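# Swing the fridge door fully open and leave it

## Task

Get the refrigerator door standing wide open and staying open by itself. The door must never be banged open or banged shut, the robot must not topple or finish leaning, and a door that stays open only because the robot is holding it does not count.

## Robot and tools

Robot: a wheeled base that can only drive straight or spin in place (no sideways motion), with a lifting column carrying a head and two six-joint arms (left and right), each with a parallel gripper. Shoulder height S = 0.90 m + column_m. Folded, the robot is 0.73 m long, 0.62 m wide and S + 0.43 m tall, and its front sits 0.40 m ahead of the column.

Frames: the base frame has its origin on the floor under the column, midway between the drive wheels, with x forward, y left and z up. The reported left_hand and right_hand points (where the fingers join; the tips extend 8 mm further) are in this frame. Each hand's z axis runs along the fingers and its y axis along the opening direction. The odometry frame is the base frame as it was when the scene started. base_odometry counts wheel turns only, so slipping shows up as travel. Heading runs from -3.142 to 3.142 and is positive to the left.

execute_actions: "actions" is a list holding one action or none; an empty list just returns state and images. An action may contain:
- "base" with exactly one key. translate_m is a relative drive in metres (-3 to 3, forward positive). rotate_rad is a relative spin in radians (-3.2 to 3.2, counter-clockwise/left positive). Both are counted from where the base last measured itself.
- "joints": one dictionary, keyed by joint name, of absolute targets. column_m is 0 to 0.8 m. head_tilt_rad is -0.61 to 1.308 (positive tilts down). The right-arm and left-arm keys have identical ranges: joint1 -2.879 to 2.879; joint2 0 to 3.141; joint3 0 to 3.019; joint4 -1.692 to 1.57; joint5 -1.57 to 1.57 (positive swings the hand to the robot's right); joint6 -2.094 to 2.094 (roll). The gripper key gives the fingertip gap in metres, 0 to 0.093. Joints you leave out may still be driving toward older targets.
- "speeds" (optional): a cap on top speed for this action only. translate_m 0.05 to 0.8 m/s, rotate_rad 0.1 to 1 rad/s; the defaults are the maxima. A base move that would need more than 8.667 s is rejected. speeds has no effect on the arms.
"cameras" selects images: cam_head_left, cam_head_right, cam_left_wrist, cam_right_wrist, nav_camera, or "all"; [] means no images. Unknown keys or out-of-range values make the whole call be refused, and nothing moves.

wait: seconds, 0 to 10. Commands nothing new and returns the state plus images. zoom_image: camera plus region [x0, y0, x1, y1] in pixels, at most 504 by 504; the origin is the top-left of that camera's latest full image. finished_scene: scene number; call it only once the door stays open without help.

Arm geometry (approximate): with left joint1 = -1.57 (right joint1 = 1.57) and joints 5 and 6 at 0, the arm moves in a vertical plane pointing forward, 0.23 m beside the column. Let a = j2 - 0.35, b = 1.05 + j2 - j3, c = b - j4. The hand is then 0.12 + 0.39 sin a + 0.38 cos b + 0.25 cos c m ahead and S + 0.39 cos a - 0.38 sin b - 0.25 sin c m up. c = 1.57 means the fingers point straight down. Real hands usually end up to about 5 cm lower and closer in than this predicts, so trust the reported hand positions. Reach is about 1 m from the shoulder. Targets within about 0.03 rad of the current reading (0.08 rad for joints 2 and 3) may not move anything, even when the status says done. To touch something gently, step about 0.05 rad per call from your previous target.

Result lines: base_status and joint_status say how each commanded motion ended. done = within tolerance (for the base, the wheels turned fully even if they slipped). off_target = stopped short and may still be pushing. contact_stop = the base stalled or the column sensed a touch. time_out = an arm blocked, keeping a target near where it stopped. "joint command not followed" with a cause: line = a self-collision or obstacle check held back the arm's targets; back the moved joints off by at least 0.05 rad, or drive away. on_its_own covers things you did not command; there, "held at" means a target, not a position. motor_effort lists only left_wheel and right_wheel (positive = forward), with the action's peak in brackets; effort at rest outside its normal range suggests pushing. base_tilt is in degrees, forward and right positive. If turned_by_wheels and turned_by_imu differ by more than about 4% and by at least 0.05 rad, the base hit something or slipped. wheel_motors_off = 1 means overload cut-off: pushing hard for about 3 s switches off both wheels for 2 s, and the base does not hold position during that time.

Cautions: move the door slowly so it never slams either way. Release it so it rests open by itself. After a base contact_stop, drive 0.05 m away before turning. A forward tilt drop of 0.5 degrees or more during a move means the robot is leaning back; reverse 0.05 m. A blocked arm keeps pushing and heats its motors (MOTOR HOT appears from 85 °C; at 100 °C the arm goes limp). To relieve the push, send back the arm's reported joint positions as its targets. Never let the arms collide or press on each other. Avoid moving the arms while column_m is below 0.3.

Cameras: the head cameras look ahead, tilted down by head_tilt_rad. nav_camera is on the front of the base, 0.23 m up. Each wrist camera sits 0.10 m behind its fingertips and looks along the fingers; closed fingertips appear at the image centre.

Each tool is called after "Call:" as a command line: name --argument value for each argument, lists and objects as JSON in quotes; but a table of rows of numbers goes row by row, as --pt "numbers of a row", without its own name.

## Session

Call:
execute_actions --actions '[{"joints":{"head_tilt_rad":0.3}}]'

Scene clock: 0.87 s.
base_odometry: x=+0.000 y=+0.000 heading=+0.000 (m, m, rad; odometry frame)
turned_by_wheels: +0.000 (rad since the last result)
turned_by_imu: +0.000 (rad since the last result)
base_tilt: forward=-0.3 right=+0.8 (deg)
base_status: not commanded
joint_positions: column_m=+0.556 head_tilt_rad=+0.319 left_joint1_rad=-1.579 left_joint2_rad=+0.885 left_joint3_rad=+0.396 left_joint4_rad=-0.920 left_joint5_rad=-0.034 left_joint6_rad=-0.087 left_gripper_m=+0.095 right_joint1_rad=+1.571 right_joint2_rad=+0.903 right_joint3_rad=+0.386 right_joint4_rad=-0.974 right_joint5_rad=+0.028 right_joint6_rad=+0.076 right_gripper_m=+0.095
joint_status: all done
wheel_motors_off: 0
motor_effort: left_wheel=+3(3) right_wheel=+2(2) (%)
left_hand: x=+0.1443 y=+0.2288 z=+1.2514 quat_wxyz=(+0.427, +0.029, -0.903, -0.032) (m; base frame)
right_hand: x=+0.1273 y=-0.2302 z=+1.2638 quat_wxyz=(+0.464, -0.027, -0.885, +0.030) (m; base frame)
pictures: cam_head_left, cam_head_right, cam_left_wrist, cam_right_wrist, nav_camera
Images, in order (width x height): cam_head_left 672x504, cam_head_right 672x504, cam_left_wrist 504x504, cam_right_wrist 504x504, nav_camera 672x504.

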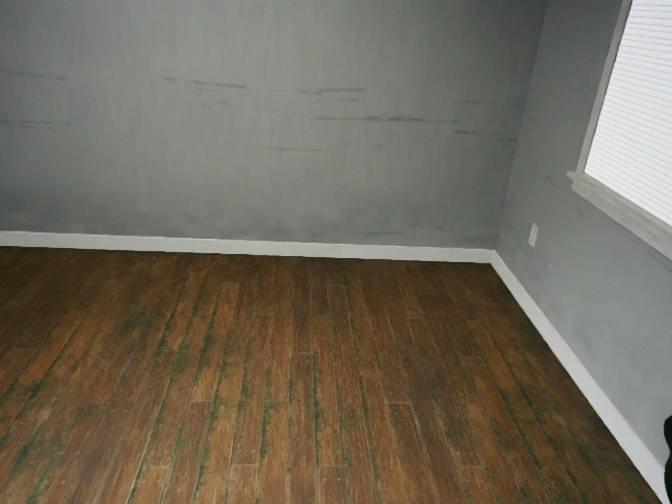

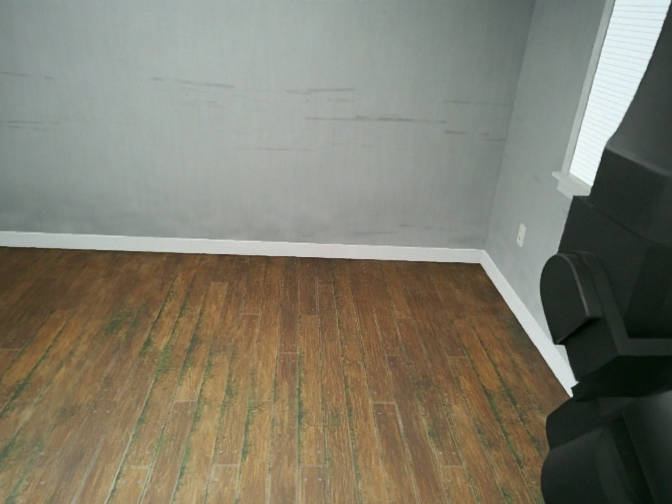

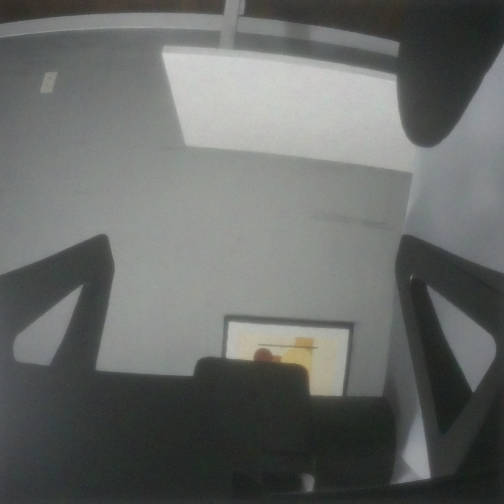

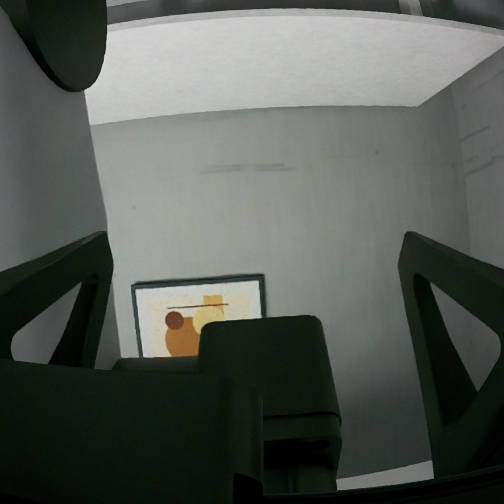

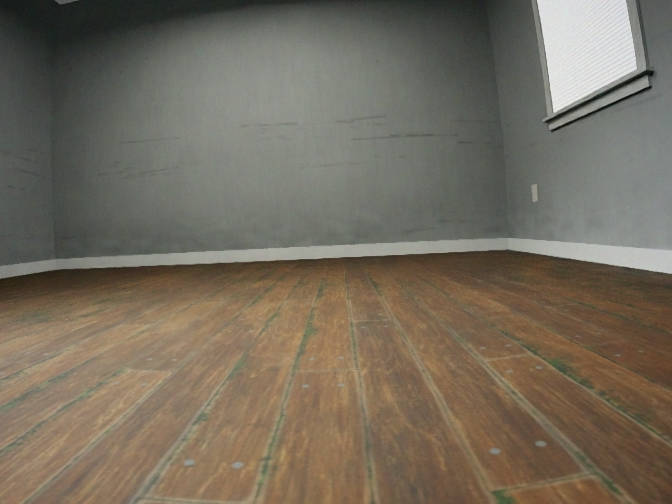

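Call:
execute_actions --actions '[{"base":{"rotate_rad":1.57}}]' --cameras '["cam_head_left","nav_camera"]'

Scene clock: 4.00 s.
base_odometry: x=+0.000 y=+0.000 heading=+1.569 (m, m, rad; odometry frame)
turned_by_wheels: +1.569 (rad since the last result)
turned_by_imu: +1.588 (rad since the last result)
base_tilt: forward=-0.4 right=+0.7 (deg)
base_status: done
joint_positions: column_m=+0.556 head_tilt_rad=+0.319 left_joint1_rad=-1.579 left_joint2_rad=+0.885 left_joint3_rad=+0.396 left_joint4_rad=-0.920 left_joint5_rad=-0.034 left_joint6_rad=-0.087 left_gripper_m=+0.095 right_joint1_rad=+1.571 right_joint2_rad=+0.903 right_joint3_rad=+0.386 right_joint4_rad=-0.974 right_joint5_rad=+0.028 right_joint6_rad=+0.076 right_gripper_m=+0.095
joint_status: not commanded
wheel_motors_off: 0
motor_effort: left_wheel=-3(28) right_wheel=+3(33) (%)
left_hand: x=+0.1443 y=+0.2288 z=+1.2514 quat_wxyz=(+0.427, +0.029, -0.903, -0.032) (m; base frame)
right_hand: x=+0.1273 y=-0.2302 z=+1.2638 quat_wxyz=(+0.464, -0.027, -0.885, +0.030) (m; base frame)
pictures: cam_head_left, nav_camera
Images, in order (width x height): cam_head_left 672x504, nav_camera 672x504.

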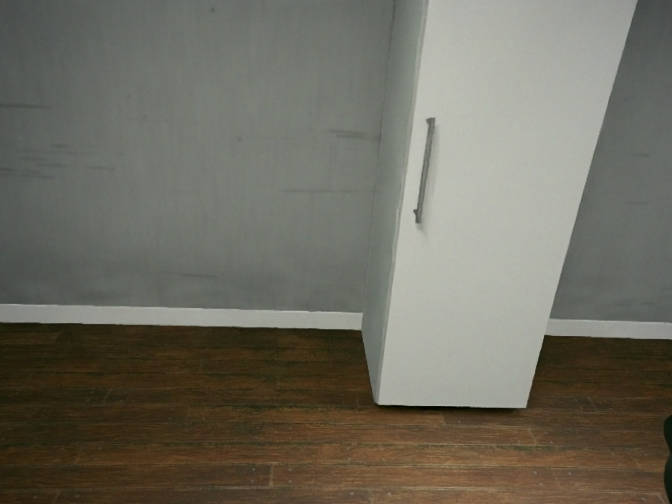

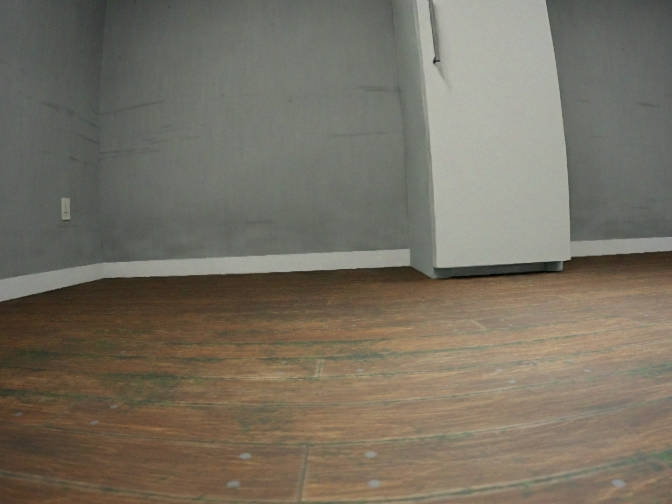

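Call:
execute_actions --actions '[{"base":{"rotate_rad":-0.4}}]' --cameras '[]'

Call:
execute_actions --actions '[{"base":{"translate_m":0.9},"joints":{"column_m":0.25,"head_tilt_rad":0.2}}]' --cameras '[]'

Call:
execute_actions --actions '[{"base":{"rotate_rad":0.4},"joints":{"right_joint1_rad":1.3,"right_joint2_rad":0.93,"right_joint5_rad":-1.4,"right_joint4_rad":1.2,"right_joint3_rad":0.78,"right_joint6_rad":0,"right_gripper_m":0.06}}]' --cameras '["cam_head_right","nav_camera"]'

Scene clock: 5.87 s.
base_odometry: x=+0.000 y=+0.000 heading=+1.170 (m, m, rad; odometry frame)
turned_by_wheels: -0.399 (rad since the last result)
turned_by_imu: -0.405 (rad since the last result)
base_tilt: forward=-0.1 right=+0.4 (deg)
base_status: done
joint_positions: column_m=+0.556 head_tilt_rad=+0.319 left_joint1_rad=-1.579 left_joint2_rad=+0.885 left_joint3_rad=+0.396 left_joint4_rad=-0.920 left_joint5_rad=-0.034 left_joint6_rad=-0.087 left_gripper_m=+0.095 right_joint1_rad=+1.571 right_joint2_rad=+0.903 right_joint3_rad=+0.386 right_joint4_rad=-0.974 right_joint5_rad=+0.028 right_joint6_rad=+0.076 right_gripper_m=+0.095
joint_status: not commanded
wheel_motors_off: 0
motor_effort: left_wheel=+3(20) right_wheel=-3(21) (%)
left_hand: x=+0.1443 y=+0.2288 z=+1.2514 quat_wxyz=(+0.427, +0.029, -0.903, -0.032) (m; base frame)
right_hand: x=+0.1273 y=-0.2302 z=+1.2638 quat_wxyz=(+0.464, -0.027, -0.885, +0.030) (m; base frame)
pictures: none
No camera images: the call's "cameras" was empty. Leave "cameras" out to get every camera's image.

Scene clock: 10.37 s.
base_odometry: x=+0.351 y=+0.829 heading=+1.171 (m, m, rad; odometry frame)
turned_by_wheels: +0.001 (rad since the last result)
turned_by_imu: +0.002 (rad since the last result)
base_tilt: forward=-0.1 right=+0.6 (deg)
base_status: done
joint_positions: column_m=+0.250 head_tilt_rad=+0.219 left_joint1_rad=-1.579 left_joint2_rad=+0.885 left_joint3_rad=+0.398 left_joint4_rad=-0.920 left_joint5_rad=-0.034 left_joint6_rad=-0.087 left_gripper_m=+0.095 right_joint1_rad=+1.571 right_joint2_rad=+0.903 right_joint3_rad=+0.388 right_joint4_rad=-0.974 right_joint5_rad=+0.028 right_joint6_rad=+0.076 right_gripper_m=+0.095
joint_status: all done
wheel_motors_off: 0
motor_effort: left_wheel=+2(47) right_wheel=-2(36) (%)
left_hand: x=+0.1456 y=+0.2288 z=+0.9449 quat_wxyz=(+0.426, +0.029, -0.904, -0.032) (m; base frame)
right_hand: x=+0.1285 y=-0.2302 z=+0.9572 quat_wxyz=(+0.463, -0.027, -0.885, +0.030) (m; base frame)
pictures: none
No camera images: the call's "cameras" was empty. Leave "cameras" out to get every camera's image.

Scene clock: 12.37 s.
base_odometry: x=+0.351 y=+0.829 heading=+1.570 (m, m, rad; odometry frame)
turned_by_wheels: +0.399 (rad since the last result)
turned_by_imu: +0.404 (rad since the last result)
base_tilt: forward=-0.4 right=+0.5 (deg)
base_status: done
joint_positions: column_m=+0.250 head_tilt_rad=+0.219 left_joint1_rad=-1.579 left_joint2_rad=+0.885 left_joint3_rad=+0.398 left_joint4_rad=-0.920 left_joint5_rad=-0.034 left_joint6_rad=-0.087 left_gripper_m=+0.095 right_joint1_rad=+1.297 right_joint2_rad=+0.926 right_joint3_rad=+0.785 right_joint4_rad=+1.186 right_joint5_rad=-1.397 right_joint6_rad=+0.009 right_gripper_m=+0.060
joint_status: all done
wheel_motors_off: 0
motor_effort: left_wheel=-3(38) right_wheel=+2(31) (%)
left_hand: x=+0.1456 y=+0.2288 z=+0.9449 quat_wxyz=(+0.426, +0.029, -0.904, -0.032) (m; base frame)
right_hand: x=+0.5989 y=-0.1378 z=+1.0889 quat_wxyz=(-0.512, +0.474, -0.624, -0.352) (m; base frame)
pictures: cam_head_right, nav_camera
Images, in order (width x height): cam_head_right 672x504, nav_camera 672x504.

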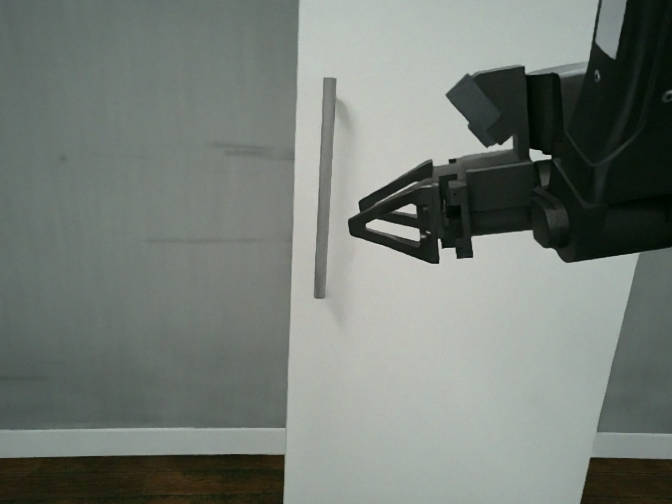

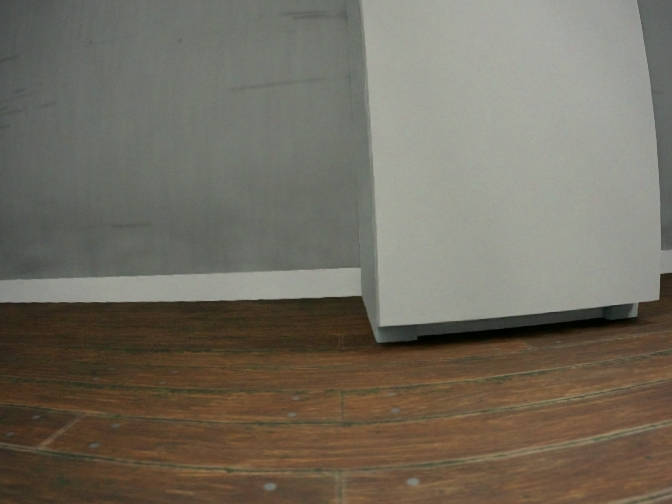

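Call:
execute_actions --actions '[{"base":{"translate_m":0.39},"speeds":{"translate_m":0.15},"joints":{"right_joint1_rad":1.15}}]' --cameras '[]'

Call:
execute_actions --actions '[{"joints":{"right_joint1_rad":1.5}}]' --cameras '["cam_head_right","cam_right_wrist"]'

Scene clock: 15.90 s.
base_odometry: x=+0.351 y=+1.219 heading=+1.570 (m, m, rad; odometry frame)
turned_by_wheels: +0.000 (rad since the last result)
turned_by_imu: +0.001 (rad since the last result)
base_tilt: forward=+0.0 right=+0.6 (deg)
base_status: done
joint_positions: column_m=+0.250 head_tilt_rad=+0.219 left_joint1_rad=-1.579 left_joint2_rad=+0.885 left_joint3_rad=+0.396 left_joint4_rad=-0.920 left_joint5_rad=-0.034 left_joint6_rad=-0.087 left_gripper_m=+0.095 right_joint1_rad=+1.143 right_joint2_rad=+0.925 right_joint3_rad=+0.730 right_joint4_rad=+1.206 right_joint5_rad=-1.436 right_joint6_rad=-0.047 right_gripper_m=+0.060
joint_status: all done
wheel_motors_off: 0
motor_effort: left_wheel=+3(33) right_wheel=+2(42) (%)
left_hand: x=+0.1441 y=+0.2288 z=+0.9453 quat_wxyz=(+0.427, +0.029, -0.903, -0.032) (m; base frame)
right_hand: x=+0.5778 y=-0.1845 z=+1.0694 quat_wxyz=(-0.484, +0.500, -0.654, -0.296) (m; base frame)
pictures: none
No camera images: the call's "cameras" was empty. Leave "cameras" out to get every camera's image.

Scene clock: 18.20 s.
base_odometry: x=+0.351 y=+1.219 heading=+1.570 (m, m, rad; odometry frame)
turned_by_wheels: +0.000 (rad since the last result)
turned_by_imu: +0.000 (rad since the last result)
base_tilt: forward=-0.2 right=+0.6 (deg)
base_status: not commanded
joint_positions: column_m=+0.250 head_tilt_rad=+0.219 left_joint1_rad=-1.579 left_joint2_rad=+0.885 left_joint3_rad=+0.396 left_joint4_rad=-0.920 left_joint5_rad=-0.034 left_joint6_rad=-0.087 left_gripper_m=+0.095 right_joint1_rad=+1.448 right_joint2_rad=+0.926 right_joint3_rad=+0.743 right_joint4_rad=+1.205 right_joint5_rad=-1.403 right_joint6_rad=-0.015 right_gripper_m=+0.060
joint_status: right_joint1_rad time_out (moved +0.306 of +0.357)
wheel_motors_off: 0
on_its_own: right_joint1_rad reads +1.448 and still pushes toward +1.500 since a time_out
motor_effort: left_wheel=-7(7) right_wheel=+10(11) (%)
left_hand: x=+0.1441 y=+0.2288 z=+0.9453 quat_wxyz=(+0.427, +0.029, -0.903, -0.032) (m; base frame)
right_hand: x=+0.5744 y=-0.0912 z=+1.0953 quat_wxyz=(-0.526, +0.466, -0.581, -0.412) (m; base frame)
pictures: cam_head_right, cam_right_wrist
Images, in order (width x height): cam_head_right 672x504, cam_right_wrist 504x504.

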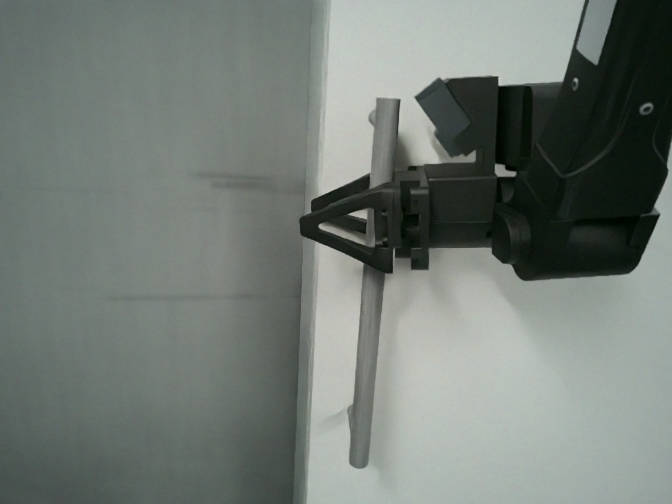

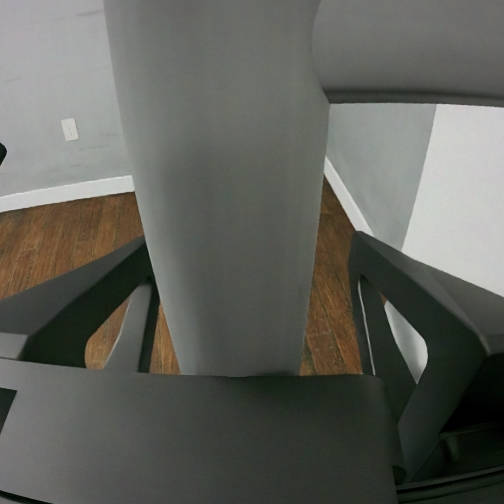

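Call:
execute_actions --actions '[{"joints":{"right_gripper_m":0.0}}]' --cameras '[]'

Call:
execute_actions --actions '[{"base":{"translate_m":-0.3},"speeds":{"translate_m":0.1}}]' --cameras '[]'

Call:
execute_actions --actions '[{"base":{"translate_m":-0.25},"speeds":{"translate_m":0.1},"joints":{"right_joint1_rad":1.1}}]' --cameras '[]'

Call:
execute_actions --actions '[{"joints":{"right_gripper_m":0.08,"right_joint1_rad":0.9}}]' --cameras '["cam_head_right"]'

Scene clock: 19.03 s.
base_odometry: x=+0.351 y=+1.219 heading=+1.570 (m, m, rad; odometry frame)
turned_by_wheels: +0.000 (rad since the last result)
turned_by_imu: +0.000 (rad since the last result)
base_tilt: forward=-0.3 right=+0.6 (deg)
base_status: not commanded
joint_positions: column_m=+0.250 head_tilt_rad=+0.219 left_joint1_rad=-1.579 left_joint2_rad=+0.885 left_joint3_rad=+0.396 left_joint4_rad=-0.920 left_joint5_rad=-0.034 left_joint6_rad=-0.087 left_gripper_m=+0.095 right_joint1_rad=+1.448 right_joint2_rad=+0.926 right_joint3_rad=+0.743 right_joint4_rad=+1.206 right_joint5_rad=-1.416 right_joint6_rad=-0.030 right_gripper_m=+0.014
joint_status: right_gripper_m off_target (ended at +0.014, target +0.000)
wheel_motors_off: 0
on_its_own: right_joint1_rad reads +1.448 and still pushes toward +1.500 since a time_out
motor_effort: left_wheel=-6(7) right_wheel=+11(11) (%)
left_hand: x=+0.1441 y=+0.2288 z=+0.9453 quat_wxyz=(+0.427, +0.029, -0.903, -0.032) (m; base frame)
right_hand: x=+0.5721 y=-0.0907 z=+1.0954 quat_wxyz=(-0.526, +0.474, -0.574, -0.412) (m; base frame)
pictures: none
No camera images: the call's "cameras" was empty. Leave "cameras" out to get every camera's image.

Scene clock: 25.53 s.
base_odometry: x=+0.351 y=+0.921 heading=+1.535 (m, m, rad; odometry frame)
turned_by_wheels: -0.036 (rad since the last result)
turned_by_imu: -0.035 (rad since the last result)
base_tilt: forward=-0.1 right=+0.7 (deg)
base_status: done
joint_positions: column_m=+0.250 head_tilt_rad=+0.219 left_joint1_rad=-1.579 left_joint2_rad=+0.885 left_joint3_rad=+0.395 left_joint4_rad=-0.920 left_joint5_rad=-0.034 left_joint6_rad=-0.087 left_gripper_m=+0.095 right_joint1_rad=+1.306 right_joint2_rad=+0.982 right_joint3_rad=+0.890 right_joint4_rad=+1.167 right_joint5_rad=-1.268 right_joint6_rad=+0.087 right_gripper_m=+0.014
joint_status: not commanded
wheel_motors_off: 0
on_its_own: right_joint1_rad reads +1.306 and still pushes toward +1.500 since a time_out
motor_effort: left_wheel=-15(78) right_wheel=+9(52) (%)
left_hand: x=+0.1437 y=+0.2288 z=+0.9455 quat_wxyz=(+0.428, +0.029, -0.903, -0.032) (m; base frame)
right_hand: x=+0.6535 y=-0.1476 z=+1.0905 quat_wxyz=(-0.538, +0.422, -0.651, -0.331) (m; base frame)
pictures: none
No camera images: the call's "cameras" was empty. Leave "cameras" out to get every camera's image.

Scene clock: 29.23 s.
base_odometry: x=+0.341 y=+0.671 heading=+1.533 (m, m, rad; odometry frame)
turned_by_wheels: -0.001 (rad since the last result)
turned_by_imu: +0.000 (rad since the last result)
base_tilt: forward=-0.1 right=+0.5 (deg)
base_status: done
joint_positions: column_m=+0.250 head_tilt_rad=+0.219 left_joint1_rad=-1.579 left_joint2_rad=+0.885 left_joint3_rad=+0.394 left_joint4_rad=-0.920 left_joint5_rad=-0.034 left_joint6_rad=-0.087 left_gripper_m=+0.095 right_joint1_rad=+1.107 right_joint2_rad=+0.938 right_joint3_rad=+0.762 right_joint4_rad=+1.185 right_joint5_rad=-1.403 right_joint6_rad=+0.011 right_gripper_m=+0.001
joint_status: all done
wheel_motors_off: 0
on_its_own: right_gripper_m moved -0.013 to your old target +0.000
motor_effort: left_wheel=+1(69) right_wheel=-1(26) (%)
left_hand: x=+0.1433 y=+0.2288 z=+0.9456 quat_wxyz=(+0.428, +0.029, -0.903, -0.032) (m; base frame)
right_hand: x=+0.5943 y=-0.2009 z=+1.0687 quat_wxyz=(-0.478, +0.474, -0.682, -0.285) (m; base frame)
pictures: none
No camera images: the call's "cameras" was empty. Leave "cameras" out to get every camera's image.

Scene clock: 30.03 s.
base_odometry: x=+0.341 y=+0.671 heading=+1.533 (m, m, rad; odometry frame)
turned_by_wheels: +0.000 (rad since the last result)
turned_by_imu: +0.000 (rad since the last result)
base_tilt: forward=-0.3 right=+0.7 (deg)
base_status: not commanded
joint_positions: column_m=+0.250 head_tilt_rad=+0.219 left_joint1_rad=-1.579 left_joint2_rad=+0.885 left_joint3_rad=+0.394 left_joint4_rad=-0.920 left_joint5_rad=-0.034 left_joint6_rad=-0.087 left_gripper_m=+0.095 right_joint1_rad=+0.893 right_joint2_rad=+0.938 right_joint3_rad=+0.762 right_joint4_rad=+1.185 right_joint5_rad=-1.402 right_joint6_rad=+0.011 right_gripper_m=+0.080
joint_status: all done
wheel_motors_off: 0
motor_effort: left_wheel=+1(1) right_wheel=-1(1) (%)
left_hand: x=+0.1433 y=+0.2288 z=+0.9456 quat_wxyz=(+0.428, +0.029, -0.903, -0.032) (m; base frame)
right_hand: x=+0.5932 y=-0.2713 z=+1.0707 quat_wxyz=(-0.447, +0.479, -0.730, -0.194) (m; base frame)
pictures: cam_head_right
Images, in order (width x height): cam_head_right 672x504.

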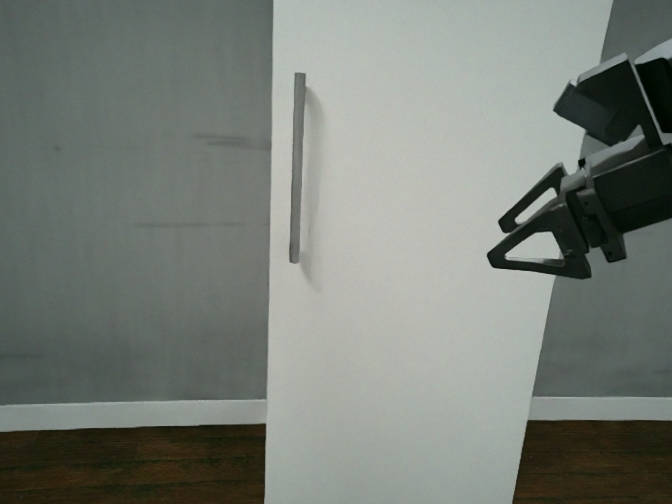

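Call:
execute_actions --actions '[{"base":{"rotate_rad":0.036},"joints":{"right_gripper_m":0.06,"right_joint1_rad":1.15}}]' --cameras '[]'

Call:
execute_actions --actions '[{"base":{"translate_m":0.548},"speeds":{"translate_m":0.2}}]' --cameras '[]'

Call:
execute_actions --actions '[{"joints":{"right_joint1_rad":1.5}}]' --cameras '[]'

Call:
execute_actions --actions '[{"joints":{"right_gripper_m":0.0}}]' --cameras '[]'

Call:
execute_actions --actions '[{"base":{"translate_m":-0.5},"speeds":{"translate_m":0.1}}]' --cameras '["cam_head_right"]'

Scene clock: 31.17 s.
base_odometry: x=+0.341 y=+0.671 heading=+1.568 (m, m, rad; odometry frame)
turned_by_wheels: +0.035 (rad since the last result)
turned_by_imu: +0.036 (rad since the last result)
base_tilt: forward=+0.0 right=+0.6 (deg)
base_status: done
joint_positions: column_m=+0.250 head_tilt_rad=+0.219 left_joint1_rad=-1.579 left_joint2_rad=+0.885 left_joint3_rad=+0.394 left_joint4_rad=-0.920 left_joint5_rad=-0.034 left_joint6_rad=-0.087 left_gripper_m=+0.095 right_joint1_rad=+1.155 right_joint2_rad=+0.938 right_joint3_rad=+0.762 right_joint4_rad=+1.185 right_joint5_rad=-1.402 right_joint6_rad=+0.011 right_gripper_m=+0.060
joint_status: all done
wheel_motors_off: 0
motor_effort: left_wheel=-1(27) right_wheel=+1(26) (%)
left_hand: x=+0.1433 y=+0.2288 z=+0.9456 quat_wxyz=(+0.428, +0.029, -0.903, -0.032) (m; base frame)
right_hand: x=+0.5938 y=-0.1851 z=+1.0702 quat_wxyz=(-0.485, +0.472, -0.671, -0.304) (m; base frame)
pictures: none
No camera images: the call's "cameras" was empty. Leave "cameras" out to get every camera's image.

Scene clock: 34.87 s.
base_odometry: x=+0.343 y=+1.219 heading=+1.568 (m, m, rad; odometry frame)
turned_by_wheels: +0.000 (rad since the last result)
turned_by_imu: +0.001 (rad since the last result)
base_tilt: forward=-0.3 right=+0.5 (deg)
base_status: done
joint_positions: column_m=+0.250 head_tilt_rad=+0.219 left_joint1_rad=-1.579 left_joint2_rad=+0.885 left_joint3_rad=+0.395 left_joint4_rad=-0.920 left_joint5_rad=-0.034 left_joint6_rad=-0.087 left_gripper_m=+0.095 right_joint1_rad=+1.152 right_joint2_rad=+0.938 right_joint3_rad=+0.733 right_joint4_rad=+1.201 right_joint5_rad=-1.434 right_joint6_rad=-0.038 right_gripper_m=+0.060
joint_status: not commanded
wheel_motors_off: 0
motor_effort: left_wheel=+3(19) right_wheel=+2(38) (%)
left_hand: x=+0.1437 y=+0.2288 z=+0.9455 quat_wxyz=(+0.428, +0.029, -0.903, -0.032) (m; base frame)
right_hand: x=+0.5781 y=-0.1836 z=+1.0649 quat_wxyz=(-0.482, +0.492, -0.658, -0.304) (m; base frame)
pictures: none
No camera images: the call's "cameras" was empty. Leave "cameras" out to get every camera's image.

Scene clock: 37.17 s.
base_odometry: x=+0.343 y=+1.219 heading=+1.568 (m, m, rad; odometry frame)
turned_by_wheels: +0.000 (rad since the last result)
turned_by_imu: +0.000 (rad since the last result)
base_tilt: forward=-0.2 right=+0.5 (deg)
base_status: not commanded
joint_positions: column_m=+0.250 head_tilt_rad=+0.219 left_joint1_rad=-1.579 left_joint2_rad=+0.885 left_joint3_rad=+0.395 left_joint4_rad=-0.920 left_joint5_rad=-0.034 left_joint6_rad=-0.087 left_gripper_m=+0.095 right_joint1_rad=+1.427 right_joint2_rad=+0.938 right_joint3_rad=+0.742 right_joint4_rad=+1.201 right_joint5_rad=-1.402 right_joint6_rad=-0.013 right_gripper_m=+0.060
joint_status: right_joint1_rad time_out (moved +0.275 of +0.348)
wheel_motors_off: 0
on_its_own: right_joint1_rad reads +1.427 and still pushes toward +1.500 since a time_out
motor_effort: left_wheel=-12(12) right_wheel=+14(16) (%)
left_hand: x=+0.1437 y=+0.2288 z=+0.9455 quat_wxyz=(+0.428, +0.029, -0.903, -0.032) (m; base frame)
right_hand: x=+0.5751 y=-0.0984 z=+1.0869 quat_wxyz=(-0.519, +0.462, -0.593, -0.408) (m; base frame)
pictures: none
No camera images: the call's "cameras" was empty. Leave "cameras" out to get every camera's image.

not run: a stop came earlier in this reply.

not run: a stop came earlier in this reply.

Call:
execute_actions --actions '[{"joints":{"right_gripper_m":0.0}}]' --cameras '[]'

Call:
execute_actions --actions '[{"base":{"translate_m":-0.5},"speeds":{"translate_m":0.1}}]' --cameras '["cam_head_right"]'

Scene clock: 37.97 s.
base_odometry: x=+0.343 y=+1.219 heading=+1.568 (m, m, rad; odometry frame)
turned_by_wheels: +0.000 (rad since the last result)
turned_by_imu: +0.000 (rad since the last result)
base_tilt: forward=+0.0 right=+0.8 (deg)
base_status: not commanded
joint_positions: column_m=+0.250 head_tilt_rad=+0.219 left_joint1_rad=-1.579 left_joint2_rad=+0.885 left_joint3_rad=+0.395 left_joint4_rad=-0.920 left_joint5_rad=-0.034 left_joint6_rad=-0.087 left_gripper_m=+0.095 right_joint1_rad=+1.427 right_joint2_rad=+0.938 right_joint3_rad=+0.742 right_joint4_rad=+1.204 right_joint5_rad=-1.415 right_joint6_rad=-0.039 right_gripper_m=+0.014
joint_status: right_gripper_m off_target (ended at +0.014, target +0.000)
wheel_motors_off: 0
on_its_own: right_joint1_rad reads +1.427 and still pushes toward +1.500 since a time_out
motor_effort: left_wheel=-11(12) right_wheel=+15(16) (%)
left_hand: x=+0.1437 y=+0.2288 z=+0.9455 quat_wxyz=(+0.428, +0.029, -0.903, -0.032) (m; base frame)
right_hand: x=+0.5729 y=-0.0978 z=+1.0872 quat_wxyz=(-0.522, +0.474, -0.583, -0.404) (m; base frame)
pictures: none
No camera images: the call's "cameras" was empty. Leave "cameras" out to get every camera's image.

Scene clock: 46.47 s.
base_odometry: x=+0.341 y=+0.724 heading=+1.542 (m, m, rad; odometry frame)
turned_by_wheels: -0.025 (rad since the last result)
turned_by_imu: -0.023 (rad since the last result)
base_tilt: forward=-0.2 right=+0.6 (deg)
base_status: translate_m off_target (by the wheels' count: -0.495 of -0.500)
joint_positions: column_m=+0.250 head_tilt_rad=+0.219 left_joint1_rad=-1.579 left_joint2_rad=+0.885 left_joint3_rad=+0.394 left_joint4_rad=-0.920 left_joint5_rad=-0.034 left_joint6_rad=-0.087 left_gripper_m=+0.095 right_joint1_rad=+1.304 right_joint2_rad=+1.030 right_joint3_rad=+0.920 right_joint4_rad=+1.112 right_joint5_rad=-0.292 right_joint6_rad=+0.183 right_gripper_m=+0.015
joint_status: not commanded
wheel_motors_off: 0
on_its_own: right_joint1_rad reads +1.304 and still pushes toward +1.500 since a time_out
motor_effort: left_wheel=-23(83) right_wheel=-1(48) (%)
left_hand: x=+0.1435 y=+0.2288 z=+0.9455 quat_wxyz=(+0.428, +0.029, -0.903, -0.032) (m; base frame)
right_hand: x=+0.7587 y=-0.2814 z=+1.0906 quat_wxyz=(-0.672, +0.064, -0.736, -0.038) (m; base frame)
pictures: cam_head_right
Images, in order (width x height): cam_head_right 672x504.

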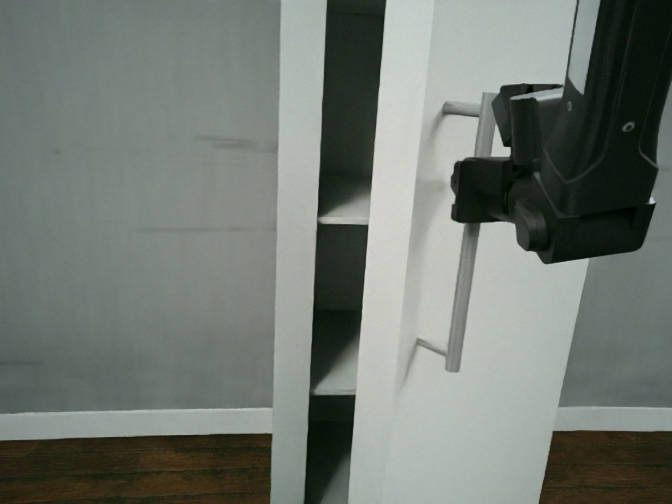

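Open as before. Release (j5 to 0), back off, then sweep.

Call:
execute_actions --actions '[{"joints":{"right_gripper_m":0.09,"right_joint5_rad":-0.3,"right_joint1_rad":1.3}}]' --cameras '[]'

Call:
execute_actions --actions '[{"base":{"translate_m":-0.15}}]' --cameras '[]'

Call:
execute_actions --actions '[{"joints":{"right_gripper_m":0,"right_joint5_rad":0,"right_joint1_rad":2.0}}]' --cameras '[]'

Call:
execute_actions --actions '[{"base":{"translate_m":0.35},"speeds":{"translate_m":0.15}}]' --cameras '["cam_head_right"]'

Call:
execute_actions --actions '[{"base":{"rotate_rad":-1.3},"speeds":{"rotate_rad":0.2}}]' --cameras '["cam_head_left"]'

Scene clock: 48.23 s.
base_odometry: x=+0.341 y=+0.724 heading=+1.543 (m, m, rad; odometry frame)
turned_by_wheels: +0.000 (rad since the last result)
turned_by_imu: +0.001 (rad since the last result)
base_tilt: forward=-0.2 right=+0.6 (deg)
base_status: not commanded
joint_positions: column_m=+0.250 head_tilt_rad=+0.219 left_joint1_rad=-1.579 left_joint2_rad=+0.885 left_joint3_rad=+0.394 left_joint4_rad=-0.920 left_joint5_rad=-0.034 left_joint6_rad=-0.087 left_gripper_m=+0.095 right_joint1_rad=+1.302 right_joint2_rad=+0.941 right_joint3_rad=+0.771 right_joint4_rad=+1.182 right_joint5_rad=-0.303 right_joint6_rad=+0.011 right_gripper_m=+0.090
joint_status: all done
wheel_motors_off: 0
motor_effort: left_wheel=+3(25) right_wheel=-1(5) (%)
left_hand: x=+0.1435 y=+0.2288 z=+0.9455 quat_wxyz=(+0.428, +0.029, -0.903, -0.032) (m; base frame)
right_hand: x=+0.7101 y=-0.2707 z=+1.1031 quat_wxyz=(-0.675, +0.132, -0.725, +0.017) (m; base frame)
pictures: none
No camera images: the call's "cameras" was empty. Leave "cameras" out to get every camera's image.

Scene clock: 49.97 s.
base_odometry: x=+0.337 y=+0.574 heading=+1.542 (m, m, rad; odometry frame)
turned_by_wheels: -0.001 (rad since the last result)
turned_by_imu: +0.000 (rad since the last result)
base_tilt: forward=-0.2 right=+0.6 (deg)
base_status: done
joint_positions: column_m=+0.250 head_tilt_rad=+0.219 left_joint1_rad=-1.579 left_joint2_rad=+0.885 left_joint3_rad=+0.394 left_joint4_rad=-0.920 left_joint5_rad=-0.034 left_joint6_rad=-0.087 left_gripper_m=+0.095 right_joint1_rad=+1.302 right_joint2_rad=+0.941 right_joint3_rad=+0.771 right_joint4_rad=+1.182 right_joint5_rad=-0.303 right_joint6_rad=+0.011 right_gripper_m=+0.090
joint_status: not commanded
wheel_motors_off: 0
motor_effort: left_wheel=-1(35) right_wheel=+1(30) (%)
left_hand: x=+0.1431 y=+0.2288 z=+0.9457 quat_wxyz=(+0.428, +0.029, -0.903, -0.032) (m; base frame)
right_hand: x=+0.7102 y=-0.2708 z=+1.1031 quat_wxyz=(-0.675, +0.132, -0.725, +0.017) (m; base frame)
pictures: none
No camera images: the call's "cameras" was empty. Leave "cameras" out to get every camera's image.

Scene clock: 51.20 s.
base_odometry: x=+0.337 y=+0.574 heading=+1.542 (m, m, rad; odometry frame)
turned_by_wheels: +0.000 (rad since the last result)
turned_by_imu: +0.000 (rad since the last result)
base_tilt: forward=-0.2 right=+0.7 (deg)
base_status: not commanded
joint_positions: column_m=+0.250 head_tilt_rad=+0.219 left_joint1_rad=-1.579 left_joint2_rad=+0.885 left_joint3_rad=+0.394 left_joint4_rad=-0.920 left_joint5_rad=-0.034 left_joint6_rad=-0.087 left_gripper_m=+0.095 right_joint1_rad=+2.003 right_joint2_rad=+0.941 right_joint3_rad=+0.771 right_joint4_rad=+1.182 right_joint5_rad=-0.003 right_joint6_rad=+0.010 right_gripper_m=+0.001
joint_status: all done
wheel_motors_off: 0
motor_effort: left_wheel=-1(1) right_wheel=+1(1) (%)
left_hand: x=+0.1431 y=+0.2288 z=+0.9457 quat_wxyz=(+0.428, +0.029, -0.903, -0.032) (m; base frame)
right_hand: x=+0.7010 y=-0.0737 z=+1.1322 quat_wxyz=(-0.677, -0.054, -0.702, -0.213) (m; base frame)
pictures: none
No camera images: the call's "cameras" was empty. Leave "cameras" out to get every camera's image.

Scene clock: 54.47 s.
base_odometry: x=+0.347 y=+0.924 heading=+1.541 (m, m, rad; odometry frame)
turned_by_wheels: -0.001 (rad since the last result)
turned_by_imu: +0.000 (rad since the last result)
base_tilt: forward=-0.3 right=+0.6 (deg)
base_status: done
joint_positions: column_m=+0.250 head_tilt_rad=+0.219 left_joint1_rad=-1.579 left_joint2_rad=+0.885 left_joint3_rad=+0.395 left_joint4_rad=-0.920 left_joint5_rad=-0.034 left_joint6_rad=-0.087 left_gripper_m=+0.095 right_joint1_rad=+2.003 right_joint2_rad=+0.941 right_joint3_rad=+0.771 right_joint4_rad=+1.182 right_joint5_rad=-0.003 right_joint6_rad=+0.010 right_gripper_m=+0.001
joint_status: not commanded
wheel_motors_off: 0
motor_effort: left_wheel=-1(30) right_wheel=+1(30) (%)
left_hand: x=+0.1439 y=+0.2288 z=+0.9454 quat_wxyz=(+0.428, +0.029, -0.903, -0.032) (m; base frame)
right_hand: x=+0.7010 y=-0.0738 z=+1.1324 quat_wxyz=(-0.677, -0.054, -0.702, -0.212) (m; base frame)
pictures: cam_head_right
Images, in order (width x height): cam_head_right 672x504.

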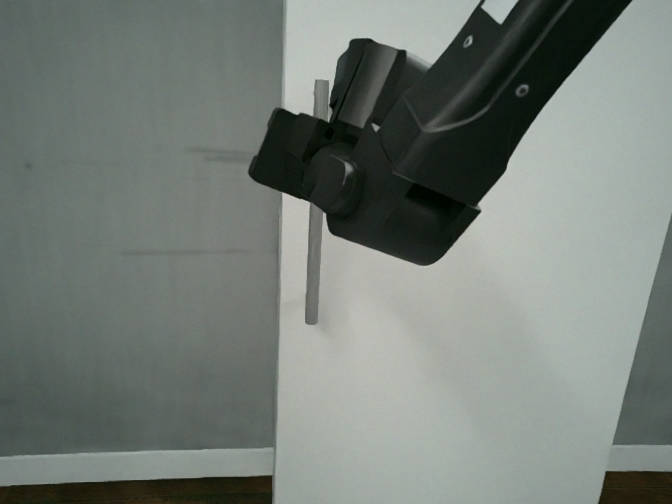

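Scene clock: 61.67 s.
base_odometry: x=+0.347 y=+0.924 heading=+0.242 (m, m, rad; odometry frame)
turned_by_wheels: -1.299 (rad since the last result)
turned_by_imu: -1.313 (rad since the last result)
base_tilt: forward=-0.3 right=+0.6 (deg)
base_status: done
joint_positions: column_m=+0.250 head_tilt_rad=+0.219 left_joint1_rad=-1.579 left_joint2_rad=+0.885 left_joint3_rad=+0.395 left_joint4_rad=-0.920 left_joint5_rad=-0.034 left_joint6_rad=-0.087 left_gripper_m=+0.095 right_joint1_rad=+2.003 right_joint2_rad=+0.941 right_joint3_rad=+0.771 right_joint4_rad=+1.182 right_joint5_rad=-0.002 right_joint6_rad=+0.010 right_gripper_m=+0.001
joint_status: not commanded
wheel_motors_off: 0
motor_effort: left_wheel=+4(33) right_wheel=-3(34) (%)
left_hand: x=+0.1439 y=+0.2288 z=+0.9454 quat_wxyz=(+0.428, +0.029, -0.903, -0.032) (m; base frame)
right_hand: x=+0.7011 y=-0.0739 z=+1.1324 quat_wxyz=(-0.677, -0.055, -0.702, -0.212) (m; base frame)
pictures: cam_head_left
Images, in order (width x height): cam_head_left 672x504.

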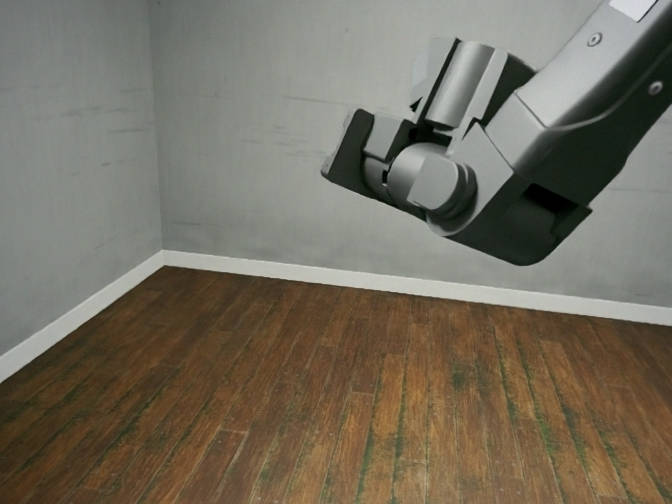

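Call:
execute_actions --actions '[{"base":{"rotate_rad":1.32},"joints":{"right_gripper_m":0.06,"right_joint1_rad":1.15,"right_joint5_rad":-1.4}}]' --cameras '[]'

Call:
execute_actions --actions '[{"base":{"translate_m":0.295},"speeds":{"translate_m":0.2}}]' --cameras '[]'

Call:
execute_actions --actions '[{"joints":{"right_joint1_rad":1.5}}]' --cameras '["cam_head_right"]'

Scene clock: 64.60 s.
base_odometry: x=+0.347 y=+0.924 heading=+1.560 (m, m, rad; odometry frame)
turned_by_wheels: +1.319 (rad since the last result)
turned_by_imu: +1.335 (rad since the last result)
base_tilt: forward=-0.1 right=+0.4 (deg)
base_status: done
joint_positions: column_m=+0.250 head_tilt_rad=+0.219 left_joint1_rad=-1.579 left_joint2_rad=+0.885 left_joint3_rad=+0.395 left_joint4_rad=-0.920 left_joint5_rad=-0.034 left_joint6_rad=-0.087 left_gripper_m=+0.095 right_joint1_rad=+1.146 right_joint2_rad=+0.941 right_joint3_rad=+0.771 right_joint4_rad=+1.183 right_joint5_rad=-1.397 right_joint6_rad=+0.010 right_gripper_m=+0.060
joint_status: all done
wheel_motors_off: 0
motor_effort: left_wheel=+0(20) right_wheel=+1(24) (%)
left_hand: x=+0.1439 y=+0.2288 z=+0.9454 quat_wxyz=(+0.428, +0.029, -0.903, -0.032) (m; base frame)
right_hand: x=+0.5977 y=-0.1888 z=+1.0705 quat_wxyz=(-0.486, +0.473, -0.672, -0.298) (m; base frame)
pictures: none
No camera images: the call's "cameras" was empty. Leave "cameras" out to get every camera's image.

Scene clock: 67.03 s.
base_odometry: x=+0.350 y=+1.219 heading=+1.560 (m, m, rad; odometry frame)
turned_by_wheels: +0.000 (rad since the last result)
turned_by_imu: +0.000 (rad since the last result)
base_tilt: forward=-0.4 right=+0.5 (deg)
base_status: done
joint_positions: column_m=+0.250 head_tilt_rad=+0.219 left_joint1_rad=-1.579 left_joint2_rad=+0.885 left_joint3_rad=+0.395 left_joint4_rad=-0.920 left_joint5_rad=-0.034 left_joint6_rad=-0.087 left_gripper_m=+0.095 right_joint1_rad=+1.146 right_joint2_rad=+0.940 right_joint3_rad=+0.734 right_joint4_rad=+1.201 right_joint5_rad=-1.432 right_joint6_rad=-0.037 right_gripper_m=+0.060
joint_status: not commanded
wheel_motors_off: 0
motor_effort: left_wheel=+2(33) right_wheel=+2(47) (%)
left_hand: x=+0.1439 y=+0.2288 z=+0.9454 quat_wxyz=(+0.428, +0.029, -0.903, -0.032) (m; base frame)
right_hand: x=+0.5789 y=-0.1861 z=+1.0641 quat_wxyz=(-0.481, +0.491, -0.660, -0.302) (m; base frame)
pictures: none
No camera images: the call's "cameras" was empty. Leave "cameras" out to get every camera's image.

Scene clock: 68.03 s.
base_odometry: x=+0.350 y=+1.219 heading=+1.560 (m, m, rad; odometry frame)
turned_by_wheels: +0.000 (rad since the last result)
turned_by_imu: +0.000 (rad since the last result)
base_tilt: forward=-0.1 right=+0.6 (deg)
base_status: not commanded
joint_positions: column_m=+0.250 head_tilt_rad=+0.219 left_joint1_rad=-1.579 left_joint2_rad=+0.885 left_joint3_rad=+0.395 left_joint4_rad=-0.920 left_joint5_rad=-0.034 left_joint6_rad=-0.087 left_gripper_m=+0.095 right_joint1_rad=+1.468 right_joint2_rad=+0.940 right_joint3_rad=+0.748 right_joint4_rad=+1.201 right_joint5_rad=-1.402 right_joint6_rad=-0.014 right_gripper_m=+0.060
joint_status: all done
wheel_motors_off: 0
motor_effort: left_wheel=-6(6) right_wheel=+7(8) (%)
left_hand: x=+0.1439 y=+0.2288 z=+0.9454 quat_wxyz=(+0.428, +0.029, -0.903, -0.032) (m; base frame)
right_hand: x=+0.5743 y=-0.0859 z=+1.0921 quat_wxyz=(-0.524, +0.460, -0.579, -0.422) (m; base frame)
pictures: cam_head_right
Images, in order (width x height): cam_head_right 672x504.

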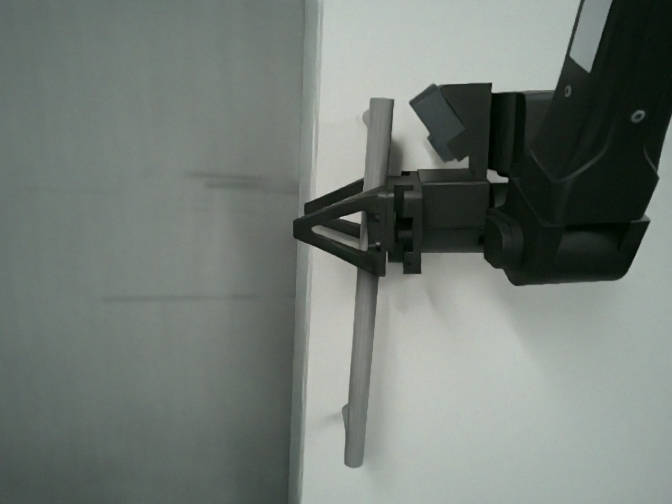

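Call:
execute_actions --actions '[{"joints":{"right_gripper_m":0.0}}]' --cameras '[]'

Call:
execute_actions --actions '[{"base":{"translate_m":-0.5},"speeds":{"translate_m":0.1}}]' --cameras '[]'

Scene clock: 68.77 s.
base_odometry: x=+0.350 y=+1.219 heading=+1.560 (m, m, rad; odometry frame)
turned_by_wheels: +0.000 (rad since the last result)
turned_by_imu: +0.000 (rad since the last result)
base_tilt: forward=-0.2 right=+0.6 (deg)
base_status: not commanded
joint_positions: column_m=+0.250 head_tilt_rad=+0.219 left_joint1_rad=-1.579 left_joint2_rad=+0.885 left_joint3_rad=+0.395 left_joint4_rad=-0.920 left_joint5_rad=-0.034 left_joint6_rad=-0.087 left_gripper_m=+0.095 right_joint1_rad=+1.468 right_joint2_rad=+0.940 right_joint3_rad=+0.748 right_joint4_rad=+1.205 right_joint5_rad=-1.412 right_joint6_rad=-0.042 right_gripper_m=+0.014
joint_status: right_gripper_m off_target (ended at +0.014, target +0.000)
wheel_motors_off: 0
motor_effort: left_wheel=-3(6) right_wheel=+8(8) (%)
left_hand: x=+0.1439 y=+0.2288 z=+0.9454 quat_wxyz=(+0.428, +0.029, -0.903, -0.032) (m; base frame)
right_hand: x=+0.5726 y=-0.0855 z=+1.0926 quat_wxyz=(-0.529, +0.472, -0.569, -0.417) (m; base frame)
pictures: none
No camera images: the call's "cameras" was empty. Leave "cameras" out to get every camera's image.

Scene clock: 77.27 s.
base_odometry: x=+0.345 y=+0.724 heading=+1.535 (m, m, rad; odometry frame)
turned_by_wheels: -0.025 (rad since the last result)
turned_by_imu: -0.023 (rad since the last result)
base_tilt: forward=-0.3 right=+0.6 (deg)
base_status: translate_m off_target (by the wheels' count: -0.495 of -0.500)
joint_positions: column_m=+0.250 head_tilt_rad=+0.219 left_joint1_rad=-1.579 left_joint2_rad=+0.885 left_joint3_rad=+0.394 left_joint4_rad=-0.920 left_joint5_rad=-0.034 left_joint6_rad=-0.087 left_gripper_m=+0.095 right_joint1_rad=+1.309 right_joint2_rad=+1.025 right_joint3_rad=+0.924 right_joint4_rad=+1.114 right_joint5_rad=-0.324 right_joint6_rad=+0.180 right_gripper_m=+0.015
joint_status: not commanded
wheel_motors_off: 0
motor_effort: left_wheel=-23(83) right_wheel=+0(44) (%)
left_hand: x=+0.1435 y=+0.2288 z=+0.9455 quat_wxyz=(+0.428, +0.029, -0.903, -0.032) (m; base frame)
right_hand: x=+0.7595 y=-0.2734 z=+1.0944 quat_wxyz=(-0.673, +0.077, -0.734, -0.051) (m; base frame)
pictures: none
No camera images: the call's "cameras" was empty. Leave "cameras" out to get every camera's image.

Call:
execute_actions --actions '[{"joints":{"left_joint1_rad":-2.05,"left_joint2_rad":1.3,"left_joint3_rad":1.5,"left_joint4_rad":0.5,"left_gripper_m":0}}]' --cameras '["cam_head_left"]'

Scene clock: 79.03 s.
base_odometry: x=+0.345 y=+0.724 heading=+1.535 (m, m, rad; odometry frame)
turned_by_wheels: +0.000 (rad since the last result)
turned_by_imu: +0.000 (rad since the last result)
base_tilt: forward=-0.1 right=+0.6 (deg)
base_status: not commanded
joint_positions: column_m=+0.250 head_tilt_rad=+0.219 left_joint1_rad=-2.053 left_joint2_rad=+1.299 left_joint3_rad=+1.482 left_joint4_rad=+0.484 left_joint5_rad=-0.035 left_joint6_rad=-0.087 left_gripper_m=+0.001 right_joint1_rad=+1.309 right_joint2_rad=+1.024 right_joint3_rad=+0.924 right_joint4_rad=+1.114 right_joint5_rad=-0.327 right_joint6_rad=+0.179 right_gripper_m=+0.015
joint_status: all done
wheel_motors_off: 0
motor_effort: left_wheel=-27(28) right_wheel=-1(1) (%)
left_hand: x=+0.8834 y=-0.0273 z=+1.0459 quat_wxyz=(-0.534, +0.062, -0.806, +0.248) (m; base frame)
right_hand: x=+0.7594 y=-0.2727 z=+1.0947 quat_wxyz=(-0.673, +0.078, -0.734, -0.051) (m; base frame)
pictures: cam_head_left
Images, in order (width x height): cam_head_left 672x504.

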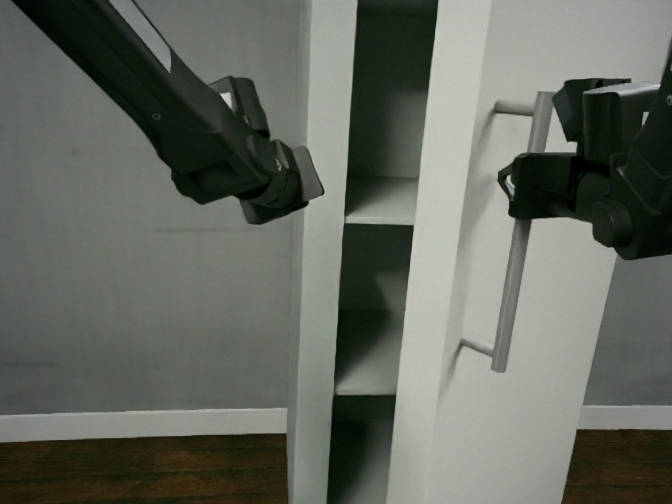

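Call:
execute_actions --actions '[{"joints":{"left_joint1_rad":-2.35,"left_joint5_rad":0.5}}]' --cameras '["cam_head_left"]'

Call:
execute_actions --actions '[{"joints":{"right_gripper_m":0.09,"right_joint5_rad":0.3,"right_joint1_rad":1.1}}]' --cameras '[]'

Call:
execute_actions --actions '[{"joints":{"right_joint5_rad":0,"right_joint1_rad":1.57,"right_joint4_rad":-0.95,"right_joint3_rad":0.4}}]' --cameras '[]'

Call:
execute_actions --actions '[{"base":{"rotate_rad":-1.0},"speeds":{"rotate_rad":0.2}}]' --cameras '["cam_head_left"]'

Scene clock: 81.80 s.
base_odometry: x=+0.345 y=+0.724 heading=+1.536 (m, m, rad; odometry frame)
turned_by_wheels: +0.000 (rad since the last result)
turned_by_imu: +0.001 (rad since the last result)
base_tilt: forward=-0.1 right=+0.6 (deg)
base_status: not commanded
joint_positions: column_m=+0.250 head_tilt_rad=+0.219 left_joint1_rad=-2.308 left_joint2_rad=+1.274 left_joint3_rad=+1.495 left_joint4_rad=+0.509 left_joint5_rad=+0.466 left_joint6_rad=-0.082 left_gripper_m=+0.001 right_joint1_rad=+1.308 right_joint2_rad=+1.022 right_joint3_rad=+0.919 right_joint4_rad=+1.115 right_joint5_rad=-0.313 right_joint6_rad=+0.179 right_gripper_m=+0.015
joint_status: left_joint5_rad time_out (moved +0.500 of +0.535); the others done
wheel_motors_off: 0
on_its_own: left_joint5_rad reads +0.466 and still pushes toward +0.500 since a time_out
motor_effort: left_wheel=-22(27) right_wheel=-2(6) (%)
left_hand: x=+0.8135 y=-0.1813 z=+1.1927 quat_wxyz=(-0.519, -0.063, -0.655, +0.545) (m; base frame)
right_hand: x=+0.7584 y=-0.2753 z=+1.0951 quat_wxyz=(-0.674, +0.073, -0.734, -0.046) (m; base frame)
pictures: cam_head_left
Images, in order (width x height): cam_head_left 672x504.

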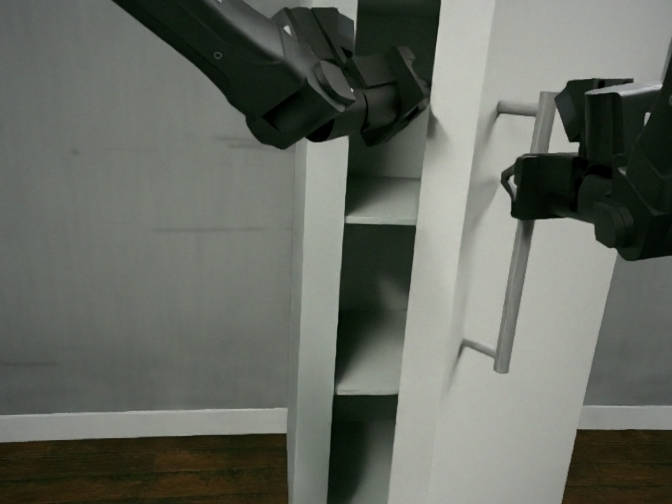

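not run: a stop came earlier in this reply.

not run: a stop came earlier in this reply.

not run: a stop came earlier in this reply.


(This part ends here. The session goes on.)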